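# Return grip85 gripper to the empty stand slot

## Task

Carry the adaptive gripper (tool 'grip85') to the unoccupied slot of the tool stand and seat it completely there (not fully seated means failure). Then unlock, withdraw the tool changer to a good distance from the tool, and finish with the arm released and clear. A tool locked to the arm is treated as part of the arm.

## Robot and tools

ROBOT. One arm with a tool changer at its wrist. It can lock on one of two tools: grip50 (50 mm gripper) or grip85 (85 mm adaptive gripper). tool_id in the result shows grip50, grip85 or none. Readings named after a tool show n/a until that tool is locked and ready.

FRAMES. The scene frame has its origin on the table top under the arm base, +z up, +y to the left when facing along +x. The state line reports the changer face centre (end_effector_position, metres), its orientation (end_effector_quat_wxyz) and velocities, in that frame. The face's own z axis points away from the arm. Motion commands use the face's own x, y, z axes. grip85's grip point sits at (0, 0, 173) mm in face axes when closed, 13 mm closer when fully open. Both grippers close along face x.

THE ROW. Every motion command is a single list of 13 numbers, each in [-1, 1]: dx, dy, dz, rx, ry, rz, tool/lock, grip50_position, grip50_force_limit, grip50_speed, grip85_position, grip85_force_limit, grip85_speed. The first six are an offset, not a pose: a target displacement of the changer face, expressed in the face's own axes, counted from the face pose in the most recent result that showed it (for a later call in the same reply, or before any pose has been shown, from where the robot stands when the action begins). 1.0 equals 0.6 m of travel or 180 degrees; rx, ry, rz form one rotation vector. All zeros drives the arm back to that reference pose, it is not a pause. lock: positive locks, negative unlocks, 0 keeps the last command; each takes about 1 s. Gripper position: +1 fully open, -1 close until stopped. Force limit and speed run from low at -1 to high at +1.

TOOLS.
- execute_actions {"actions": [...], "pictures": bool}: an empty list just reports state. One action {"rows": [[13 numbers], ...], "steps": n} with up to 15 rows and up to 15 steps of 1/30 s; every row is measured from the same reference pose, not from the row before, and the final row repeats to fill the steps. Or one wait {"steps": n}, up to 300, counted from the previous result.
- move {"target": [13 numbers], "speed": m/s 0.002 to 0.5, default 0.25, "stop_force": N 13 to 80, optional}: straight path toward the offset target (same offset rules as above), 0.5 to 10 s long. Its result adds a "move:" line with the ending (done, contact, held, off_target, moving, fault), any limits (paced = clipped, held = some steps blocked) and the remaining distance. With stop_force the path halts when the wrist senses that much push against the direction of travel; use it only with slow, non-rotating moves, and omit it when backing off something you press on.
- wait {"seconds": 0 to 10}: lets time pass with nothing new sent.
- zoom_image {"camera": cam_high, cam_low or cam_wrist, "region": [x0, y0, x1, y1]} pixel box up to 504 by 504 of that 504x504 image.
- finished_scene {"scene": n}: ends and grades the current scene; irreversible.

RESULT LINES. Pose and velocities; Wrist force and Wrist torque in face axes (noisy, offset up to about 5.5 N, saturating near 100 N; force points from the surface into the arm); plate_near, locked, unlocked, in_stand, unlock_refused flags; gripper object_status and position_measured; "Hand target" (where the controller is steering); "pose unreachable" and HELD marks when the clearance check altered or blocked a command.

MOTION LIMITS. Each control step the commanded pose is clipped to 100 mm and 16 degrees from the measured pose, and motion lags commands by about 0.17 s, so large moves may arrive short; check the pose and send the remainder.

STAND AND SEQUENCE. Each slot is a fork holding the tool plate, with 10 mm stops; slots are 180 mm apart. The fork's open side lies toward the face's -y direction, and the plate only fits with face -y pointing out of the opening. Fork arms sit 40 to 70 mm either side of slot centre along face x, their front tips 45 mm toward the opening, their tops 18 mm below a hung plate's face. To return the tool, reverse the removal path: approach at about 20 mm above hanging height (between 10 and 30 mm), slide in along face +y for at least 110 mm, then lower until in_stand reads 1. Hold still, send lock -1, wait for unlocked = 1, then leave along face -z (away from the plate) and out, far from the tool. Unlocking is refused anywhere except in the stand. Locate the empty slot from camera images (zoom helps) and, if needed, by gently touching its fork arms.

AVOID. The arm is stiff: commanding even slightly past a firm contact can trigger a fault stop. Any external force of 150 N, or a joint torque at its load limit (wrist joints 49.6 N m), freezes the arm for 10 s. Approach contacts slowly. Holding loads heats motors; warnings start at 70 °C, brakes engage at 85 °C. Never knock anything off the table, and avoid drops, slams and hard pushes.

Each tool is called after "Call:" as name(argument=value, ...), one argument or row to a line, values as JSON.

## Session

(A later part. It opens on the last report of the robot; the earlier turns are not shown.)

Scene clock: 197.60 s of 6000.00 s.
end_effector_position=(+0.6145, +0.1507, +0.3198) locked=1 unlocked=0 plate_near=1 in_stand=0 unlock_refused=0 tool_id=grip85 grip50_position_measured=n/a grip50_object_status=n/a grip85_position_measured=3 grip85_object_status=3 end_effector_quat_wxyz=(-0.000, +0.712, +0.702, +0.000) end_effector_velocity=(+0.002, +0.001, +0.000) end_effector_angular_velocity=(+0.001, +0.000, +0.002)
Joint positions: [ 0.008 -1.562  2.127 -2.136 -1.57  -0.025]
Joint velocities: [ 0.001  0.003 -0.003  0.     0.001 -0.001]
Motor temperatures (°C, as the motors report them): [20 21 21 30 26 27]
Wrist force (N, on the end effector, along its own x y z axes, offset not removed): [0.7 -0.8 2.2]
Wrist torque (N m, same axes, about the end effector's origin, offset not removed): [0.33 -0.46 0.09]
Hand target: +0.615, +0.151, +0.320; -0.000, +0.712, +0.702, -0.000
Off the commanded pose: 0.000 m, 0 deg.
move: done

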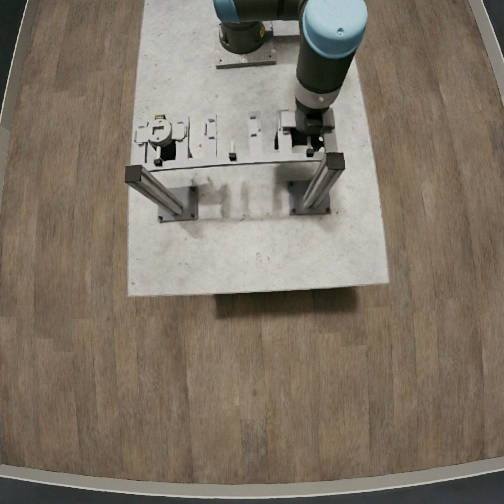

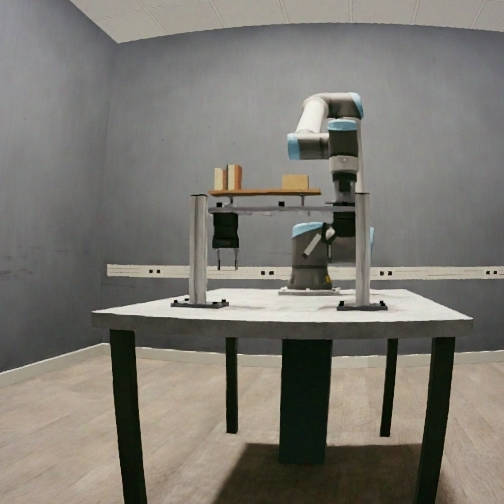

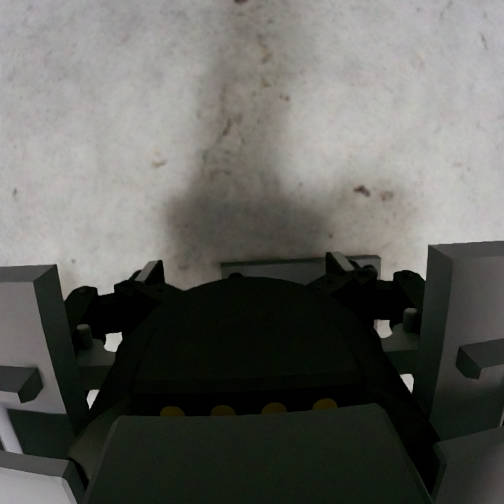

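Call:
move(
  target=[-0.00025, -0.00033, 0.02867, 0, 0, -0.0008, 1, 1, 0, 0, 1, 0, 0],
  speed=0.012,
  stop_force=15,
)

Call:
move(
  target=[0, 0, 0.0075, 0, 0, 0, 1, 1, 0, 0, 1, 0, 0],
  speed=0.003,
  stop_force=13,
)

Call:
execute_actions(
  actions=[
    {"rows": [[0, 0, 0, 0, 0, 0, -1, 1, 0, 0, 1, 0, 0]], "steps": 15},
  ],
  pictures=false,
)

Call:
execute_actions(
  actions=[
    {"steps": 24},
  ],
  pictures=false,
)

Scene clock: 219.37 s of 6000.00 s.
end_effector_position=(+0.6143, +0.1505, +0.3028) locked=1 unlocked=0 plate_near=1 in_stand=1 unlock_refused=0 tool_id=grip85 grip50_position_measured=n/a grip50_object_status=n/a grip85_position_measured=3 grip85_object_status=3 end_effector_quat_wxyz=(-0.000, +0.711, +0.703, +0.000) end_effector_velocity=(-0.001, +0.001, -0.003) end_effector_angular_velocity=(+0.001, +0.002, +0.002)
Joint positions: [ 0.008 -1.544  2.145 -2.171 -1.57  -0.028]
Joint velocities: [ 0.001  0.002  0.004 -0.004  0.001 -0.001]
Motor temperatures (°C, as the motors report them): [20 21 21 30 26 27]
Wrist force (N, on the end effector, along its own x y z axes, offset not removed): [1.2 1.0 4.7]
Wrist torque (N m, same axes, about the end effector's origin, offset not removed): [0.46 -0.56 0.16]
Hand target: +0.614, +0.151, +0.303; -0.000, +0.711, +0.703, +0.000
Off the commanded pose: 0.000 m, 0 deg.
After step 90, 17.10 s passed at rest.
move: done

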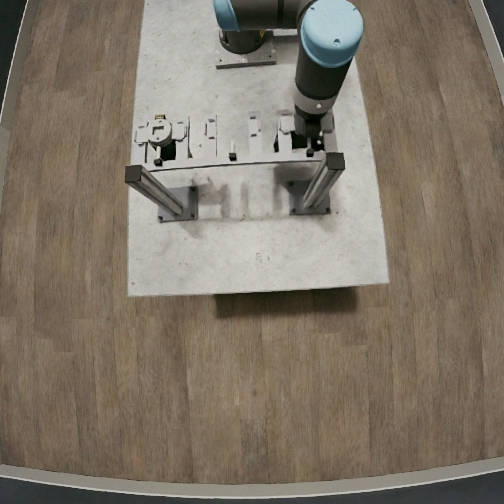

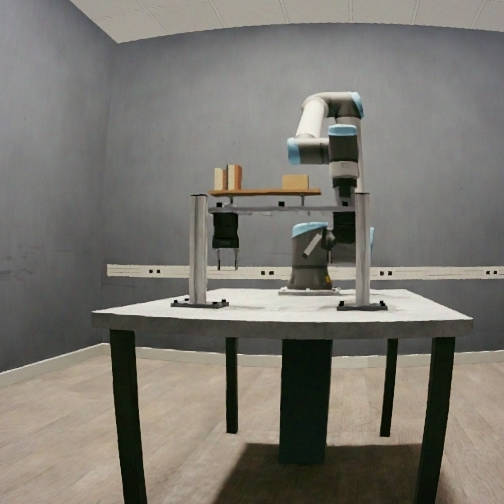

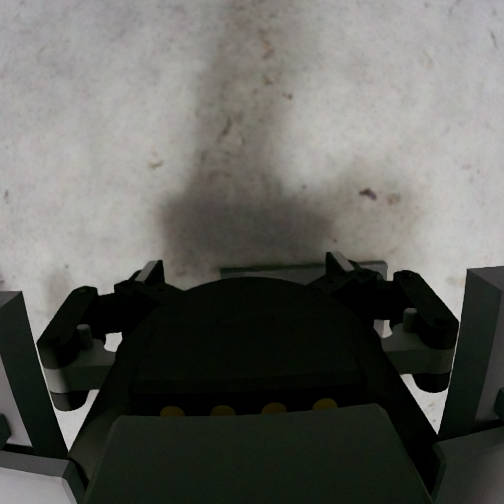

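Scene clock: 220.67 s of 6000.00 s.
end_effector_position=(+0.6145, +0.1505, +0.3001) locked=1 unlocked=0 plate_near=1 in_stand=1 unlock_refused=0 tool_id=grip85 grip50_position_measured=n/a grip50_object_status=n/a grip85_position_measured=3 grip85_object_status=3 end_effector_quat_wxyz=(-0.000, +0.711, +0.703, +0.000) end_effector_velocity=(-0.001, +0.000, +0.000) end_effector_angular_velocity=(-0.000, +0.002, +0.000)
Joint positions: [ 0.008 -1.541  2.147 -2.178 -1.57  -0.028]
Joint velocities: [ 0.001 -0.001 -0.     0.002 -0.001  0.001]
Motor temperatures (°C, as the motors report them): [20 21 21 30 26 27]
Wrist force (N, on the end effector, along its own x y z axes, offset not removed): [3.1 1.2 -24.5]
Wrist torque (N m, same axes, about the end effector's origin, offset not removed): [0.75 -2.10 0.09]
Hand target: +0.614, +0.151, +0.300; -0.000, +0.711, +0.703, +0.000
Off the commanded pose: 0.002 m, 0 deg.
move: contact

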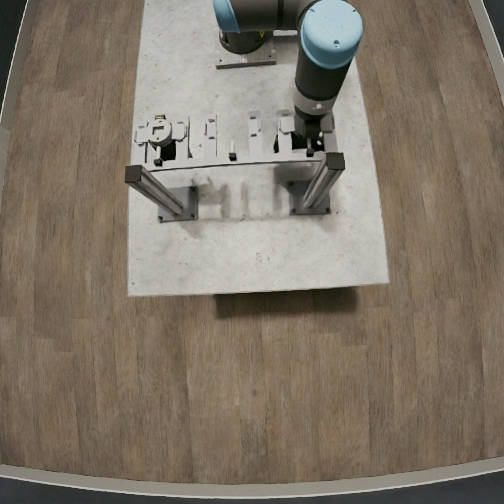

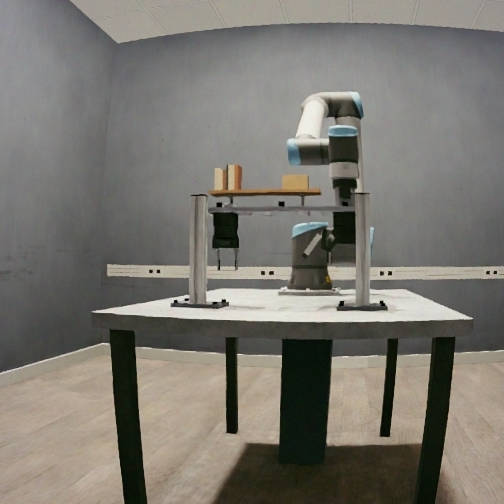

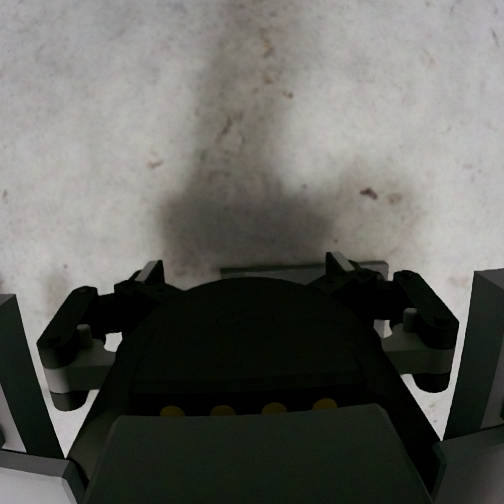

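Scene clock: 221.17 s of 6000.00 s.
end_effector_position=(+0.6144, +0.1505, +0.3001) locked=0 unlocked=0 plate_near=1 in_stand=1 unlock_refused=0 tool_id=none grip50_position_measured=n/a grip50_object_status=n/a grip85_position_measured=n/a grip85_object_status=n/a end_effector_quat_wxyz=(-0.000, +0.711, +0.703, +0.000) end_effector_velocity=(+0.001, -0.000, +0.002) end_effector_angular_velocity=(-0.000, -0.003, -0.001)
Joint positions: [ 0.008 -1.541  2.147 -2.177 -1.57  -0.028]
Joint velocities: [-0.    -0.    -0.003 -0.     0.     0.   ]
Motor temperatures (°C, as the motors report them): [20 21 21 30 26 27]
Wrist force (N, on the end effector, along its own x y z axes, offset not removed): [0.8 -0.8 -11.9]
Wrist torque (N m, same axes, about the end effector's origin, offset not removed): [0.68 -0.74 0.09]
Hand target: +0.614, +0.151, +0.300; -0.000, +0.711, +0.703, +0.000
Off the commanded pose: 0.000 m, 0 deg.
Steps of this call (steps 1 to 15: all 15 steps of this action). Readings (end_effector_position | what the end effector reports):
1: (+0.6144, +0.1505, +0.3001) | locked=1 unlocked=0 plate_near=1 in_stand=1 unlock_refused=0 tool_id=grip85 grip50_position_measured=n/a grip50_object_status=n/a grip85_position_measured=3 grip85_object_status=3
2: (+0.6144, +0.1505, +0.3001) | locked=1 unlocked=0 plate_near=1 in_stand=1 unlock_refused=0 tool_id=grip85 grip50_position_measured=n/a grip50_object_status=n/a grip85_position_measured=3 grip85_object_status=3
4: (+0.6144, +0.1505, +0.3001) | locked=1 unlocked=0 plate_near=1 in_stand=1 unlock_refused=0 tool_id=grip85 grip50_position_measured=n/a grip50_object_status=n/a grip85_position_measured=3 grip85_object_status=3
8: (+0.6144, +0.1505, +0.3001) | locked=0 unlocked=0 plate_near=1 in_stand=1 unlock_refused=0 tool_id=none grip50_position_measured=n/a grip50_object_status=n/a grip85_position_measured=n/a grip85_object_status=n/a
15: the state above

Scene clock: 221.97 s of 6000.00 s.
end_effector_position=(+0.6145, +0.1505, +0.3001) locked=0 unlocked=1 plate_near=1 in_stand=1 unlock_refused=0 tool_id=none grip50_position_measured=n/a grip50_object_status=n/a grip85_position_measured=n/a grip85_object_status=n/a end_effector_quat_wxyz=(-0.000, +0.711, +0.703, +0.000) end_effector_velocity=(-0.001, +0.001, -0.000) end_effector_angular_velocity=(-0.002, +0.001, +0.001)
Joint positions: [ 0.008 -1.541  2.147 -2.178 -1.57  -0.028]
Joint velocities: [ 0.002  0.     0.001 -0.    -0.002  0.001]
Motor temperatures (°C, as the motors report them): [20 21 21 30 26 27]
Wrist force (N, on the end effector, along its own x y z axes, offset not removed): [1.0 -3.0 -10.4]
Wrist torque (N m, same axes, about the end effector's origin, offset not removed): [0.61 -0.68 0.04]
Hand target: +0.614, +0.151, +0.300; -0.000, +0.711, +0.703, +0.000
Off the commanded pose: 0.000 m, 0 deg.
Steps of this call (steps 1 to 24: nothing new was sent). Readings (end_effector_position | what the end effector reports):
1: (+0.6144, +0.1505, +0.3001) | locked=0 unlocked=0 plate_near=1 in_stand=1 unlock_refused=0 tool_id=none grip50_position_measured=n/a grip50_object_status=n/a grip85_position_measured=n/a grip85_object_status=n/a
2: (+0.6144, +0.1505, +0.3001) | locked=0 unlocked=0 plate_near=1 in_stand=1 unlock_refused=0 tool_id=none grip50_position_measured=n/a grip50_object_status=n/a grip85_position_measured=n/a grip85_object_status=n/a
4: (+0.6144, +0.1505, +0.3001) | locked=0 unlocked=0 plate_near=1 in_stand=1 unlock_refused=0 tool_id=none grip50_position_measured=n/a grip50_object_status=n/a grip85_position_measured=n/a grip85_object_status=n/a
8: (+0.6144, +0.1505, +0.3001) | locked=0 unlocked=0 plate_near=1 in_stand=1 unlock_refused=0 tool_id=none grip50_position_measured=n/a grip50_object_status=n/a grip85_position_measured=n/a grip85_object_status=n/a
24: the state above

Call:
execute_actions(
  actions=[],
)

Scene clock: 228.40 s of 6000.00 s.
end_effector_position=(+0.6145, +0.1505, +0.3001) locked=0 unlocked=1 plate_near=1 in_stand=1 unlock_refused=0 tool_id=none grip50_position_measured=n/a grip50_object_status=n/a grip85_position_measured=n/a grip85_object_status=n/a end_effector_quat_wxyz=(-0.000, +0.711, +0.703, +0.000) end_effector_velocity=(+0.000, -0.001, +0.001) end_effector_angular_velocity=(-0.002, -0.001, -0.001)
Joint positions: [ 0.008 -1.541  2.147 -2.178 -1.57  -0.028]
Joint velocities: [-0.001 -0.001 -0.     0.    -0.002  0.   ]
Motor temperatures (°C, as the motors report them): [20 21 21 30 26 27]
Wrist force (N, on the end effector, along its own x y z axes, offset not removed): [-2.4 -4.0 -11.7]
Wrist torque (N m, same axes, about the end effector's origin, offset not removed): [0.41 -0.51 0.20]
Hand target: +0.614, +0.151, +0.300; -0.000, +0.711, +0.703, +0.000
Off the commanded pose: 0.000 m, 0 deg.
Steps of this call (steps 1 to 90: nothing new was sent; then 3.43 s passed at rest). Readings (end_effector_position | what the end effector reports):
1: (+0.6145, +0.1505, +0.3001) | locked=0 unlocked=1 plate_near=1 in_stand=1 unlock_refused=0 tool_id=none grip50_position_measured=n/a grip50_object_status=n/a grip85_position_measured=n/a grip85_object_status=n/a
2: (+0.6145, +0.1505, +0.3001) | locked=0 unlocked=1 plate_near=1 in_stand=1 unlock_refused=0 tool_id=none grip50_position_measured=n/a grip50_object_status=n/a grip85_position_measured=n/a grip85_object_status=n/a
4: (+0.6145, +0.1505, +0.3001) | locked=0 unlocked=1 plate_near=1 in_stand=1 unlock_refused=0 tool_id=none grip50_position_measured=n/a grip50_object_status=n/a grip85_position_measured=n/a grip85_object_status=n/a
8: (+0.6145, +0.1505, +0.3001) | locked=0 unlocked=1 plate_near=1 in_stand=1 unlock_refused=0 tool_id=none grip50_position_measured=n/a grip50_object_status=n/a grip85_position_measured=n/a grip85_object_status=n/a
90: the state above

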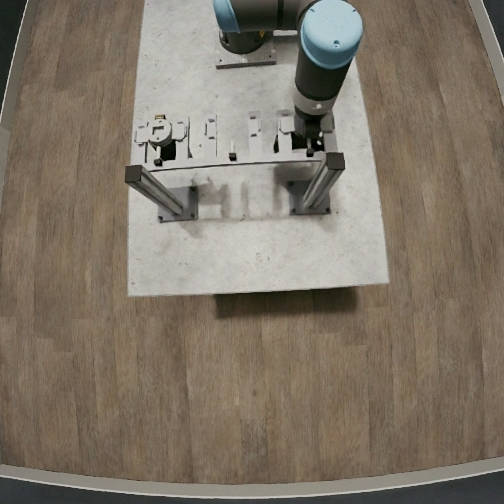

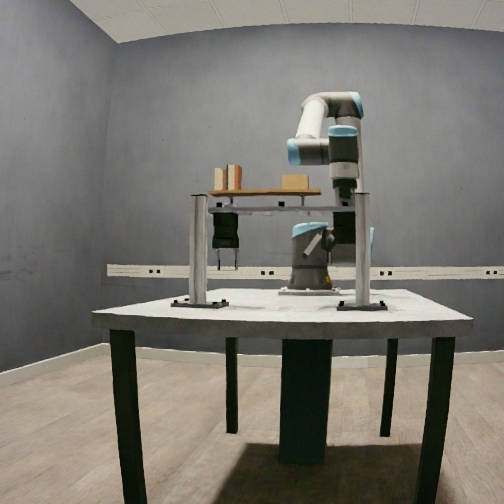

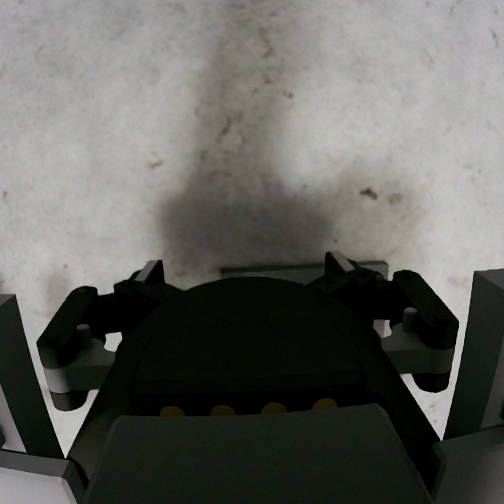

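Call:
move(
  target=[0,0,-0.03333,0,0,0,-1,1,0,0,1,0,0],
  speed=0.03,
)

Scene clock: 231.10 s of 6000.00 s.
end_effector_position=(+0.6144, +0.1505, +0.3199) locked=0 unlocked=1 plate_near=0 in_stand=0 unlock_refused=0 tool_id=none grip50_position_measured=n/a grip50_object_status=n/a grip85_position_measured=n/a grip85_object_status=n/a end_effector_quat_wxyz=(-0.000, +0.711, +0.703, +0.000) end_effector_velocity=(-0.000, -0.001, +0.001) end_effector_angular_velocity=(+0.001, +0.001, -0.001)
Joint positions: [ 0.008 -1.562  2.127 -2.136 -1.57  -0.028]
Joint velocities: [-0.002 -0.002 -0.001  0.003  0.001 -0.001]
Motor temperatures (°C, as the motors report them): [20 21 21 30 26 27]
Wrist force (N, on the end effector, along its own x y z axes, offset not removed): [0.7 1.5 3.8]
Wrist torque (N m, same axes, about the end effector's origin, offset not removed): [0.45 -0.44 0.15]
Hand target: +0.614, +0.151, +0.320; -0.000, +0.711, +0.703, +0.000
Off the commanded pose: 0.000 m, 0 deg.
move: done

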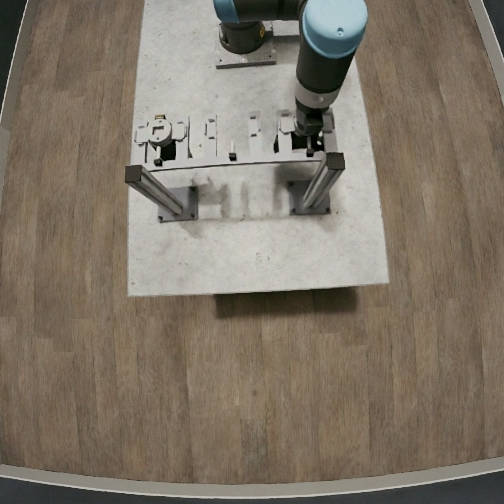

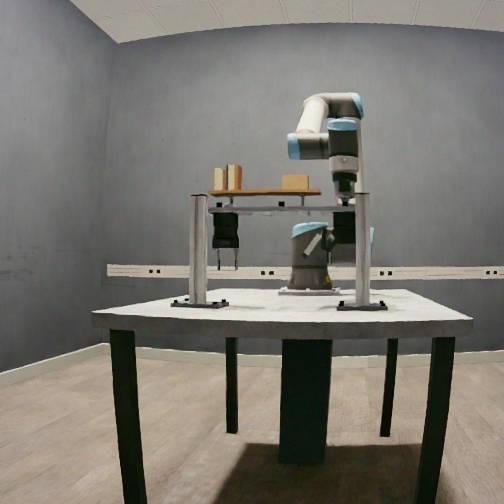

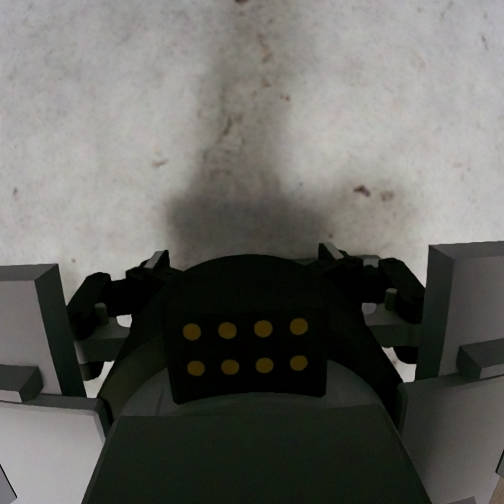

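Call:
move(
  target=[0,-0.08,-0.38,0,0,0,0,1,0,0,1,0,0],
  speed=0.25,
)

Scene clock: 234.20 s of 6000.00 s.
end_effector_position=(+0.5662, +0.1510, +0.5476) locked=0 unlocked=1 plate_near=0 in_stand=0 unlock_refused=0 tool_id=none grip50_position_measured=n/a grip50_object_status=n/a grip85_position_measured=n/a grip85_object_status=n/a end_effector_quat_wxyz=(-0.000, +0.711, +0.703, +0.000) end_effector_velocity=(-0.000, -0.001, +0.001) end_effector_angular_velocity=(-0.000, +0.001, -0.002)
Joint positions: [ 0.005 -1.783  1.896 -1.685 -1.57  -0.031]
Joint velocities: [-0.002 -0.001 -0.002  0.004 -0.    -0.   ]
Motor temperatures (°C, as the motors report them): [20 21 21 30 26 27]
Wrist force (N, on the end effector, along its own x y z axes, offset not removed): [1.0 -1.9 1.4]
Wrist torque (N m, same axes, about the end effector's origin, offset not removed): [0.34 -0.52 0.06]
Hand target: +0.566, +0.151, +0.548; -0.000, +0.711, +0.703, +0.000
Off the commanded pose: 0.000 m, 0 deg.
move: done

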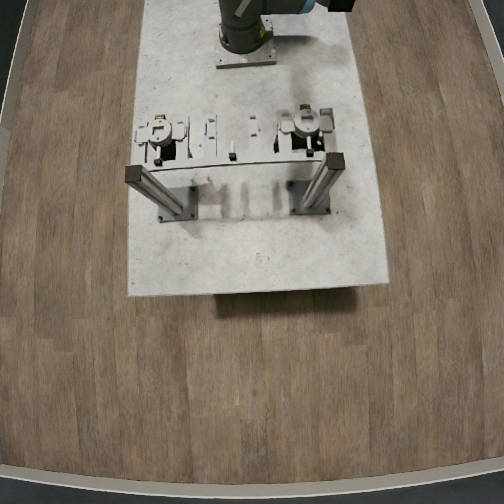

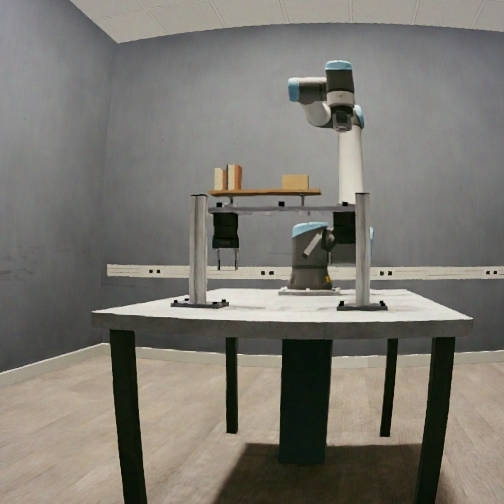

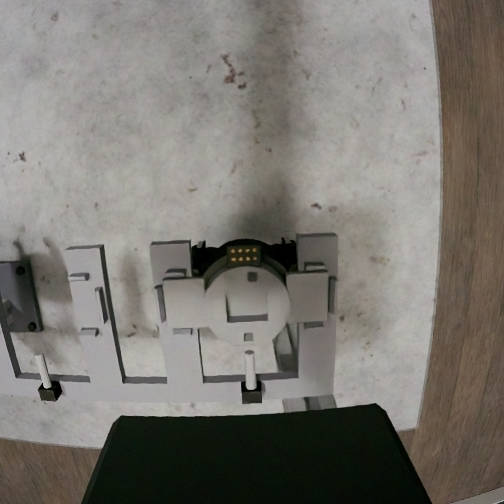

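The changer is clear of the tool. I'll zoom in on the wrist view to confirm the plate sits between its stops.

Call:
zoom_image(
  camera="cam_wrist",
  region=[130, 215, 360, 415],
)

Call:
zoom_image(
  camera="cam_low",
  region=[190, 185, 390, 285],
)

Region (130, 215, 360, 415) of cam_wrist's 504x504 image, scaled by 2.191, with more detail than that image has; it fills the top 438 rows of this view, and the rest is white.

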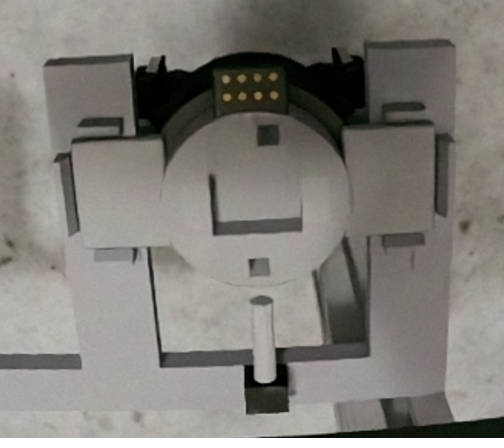

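Region (190, 185, 390, 285) of cam_low's 504x504 image, scaled by 2.520, with more detail than that image has.

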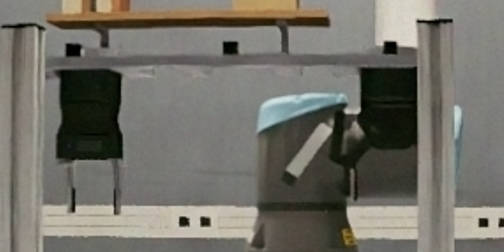

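The plate's wings sit inside all the stops on both fork arms, and the tool hangs level in the slot. The changer is about 25 cm away, so I'm ending the scene.

Call:
finished_scene(
  scene=2,
)

The scene is finished: the task was done.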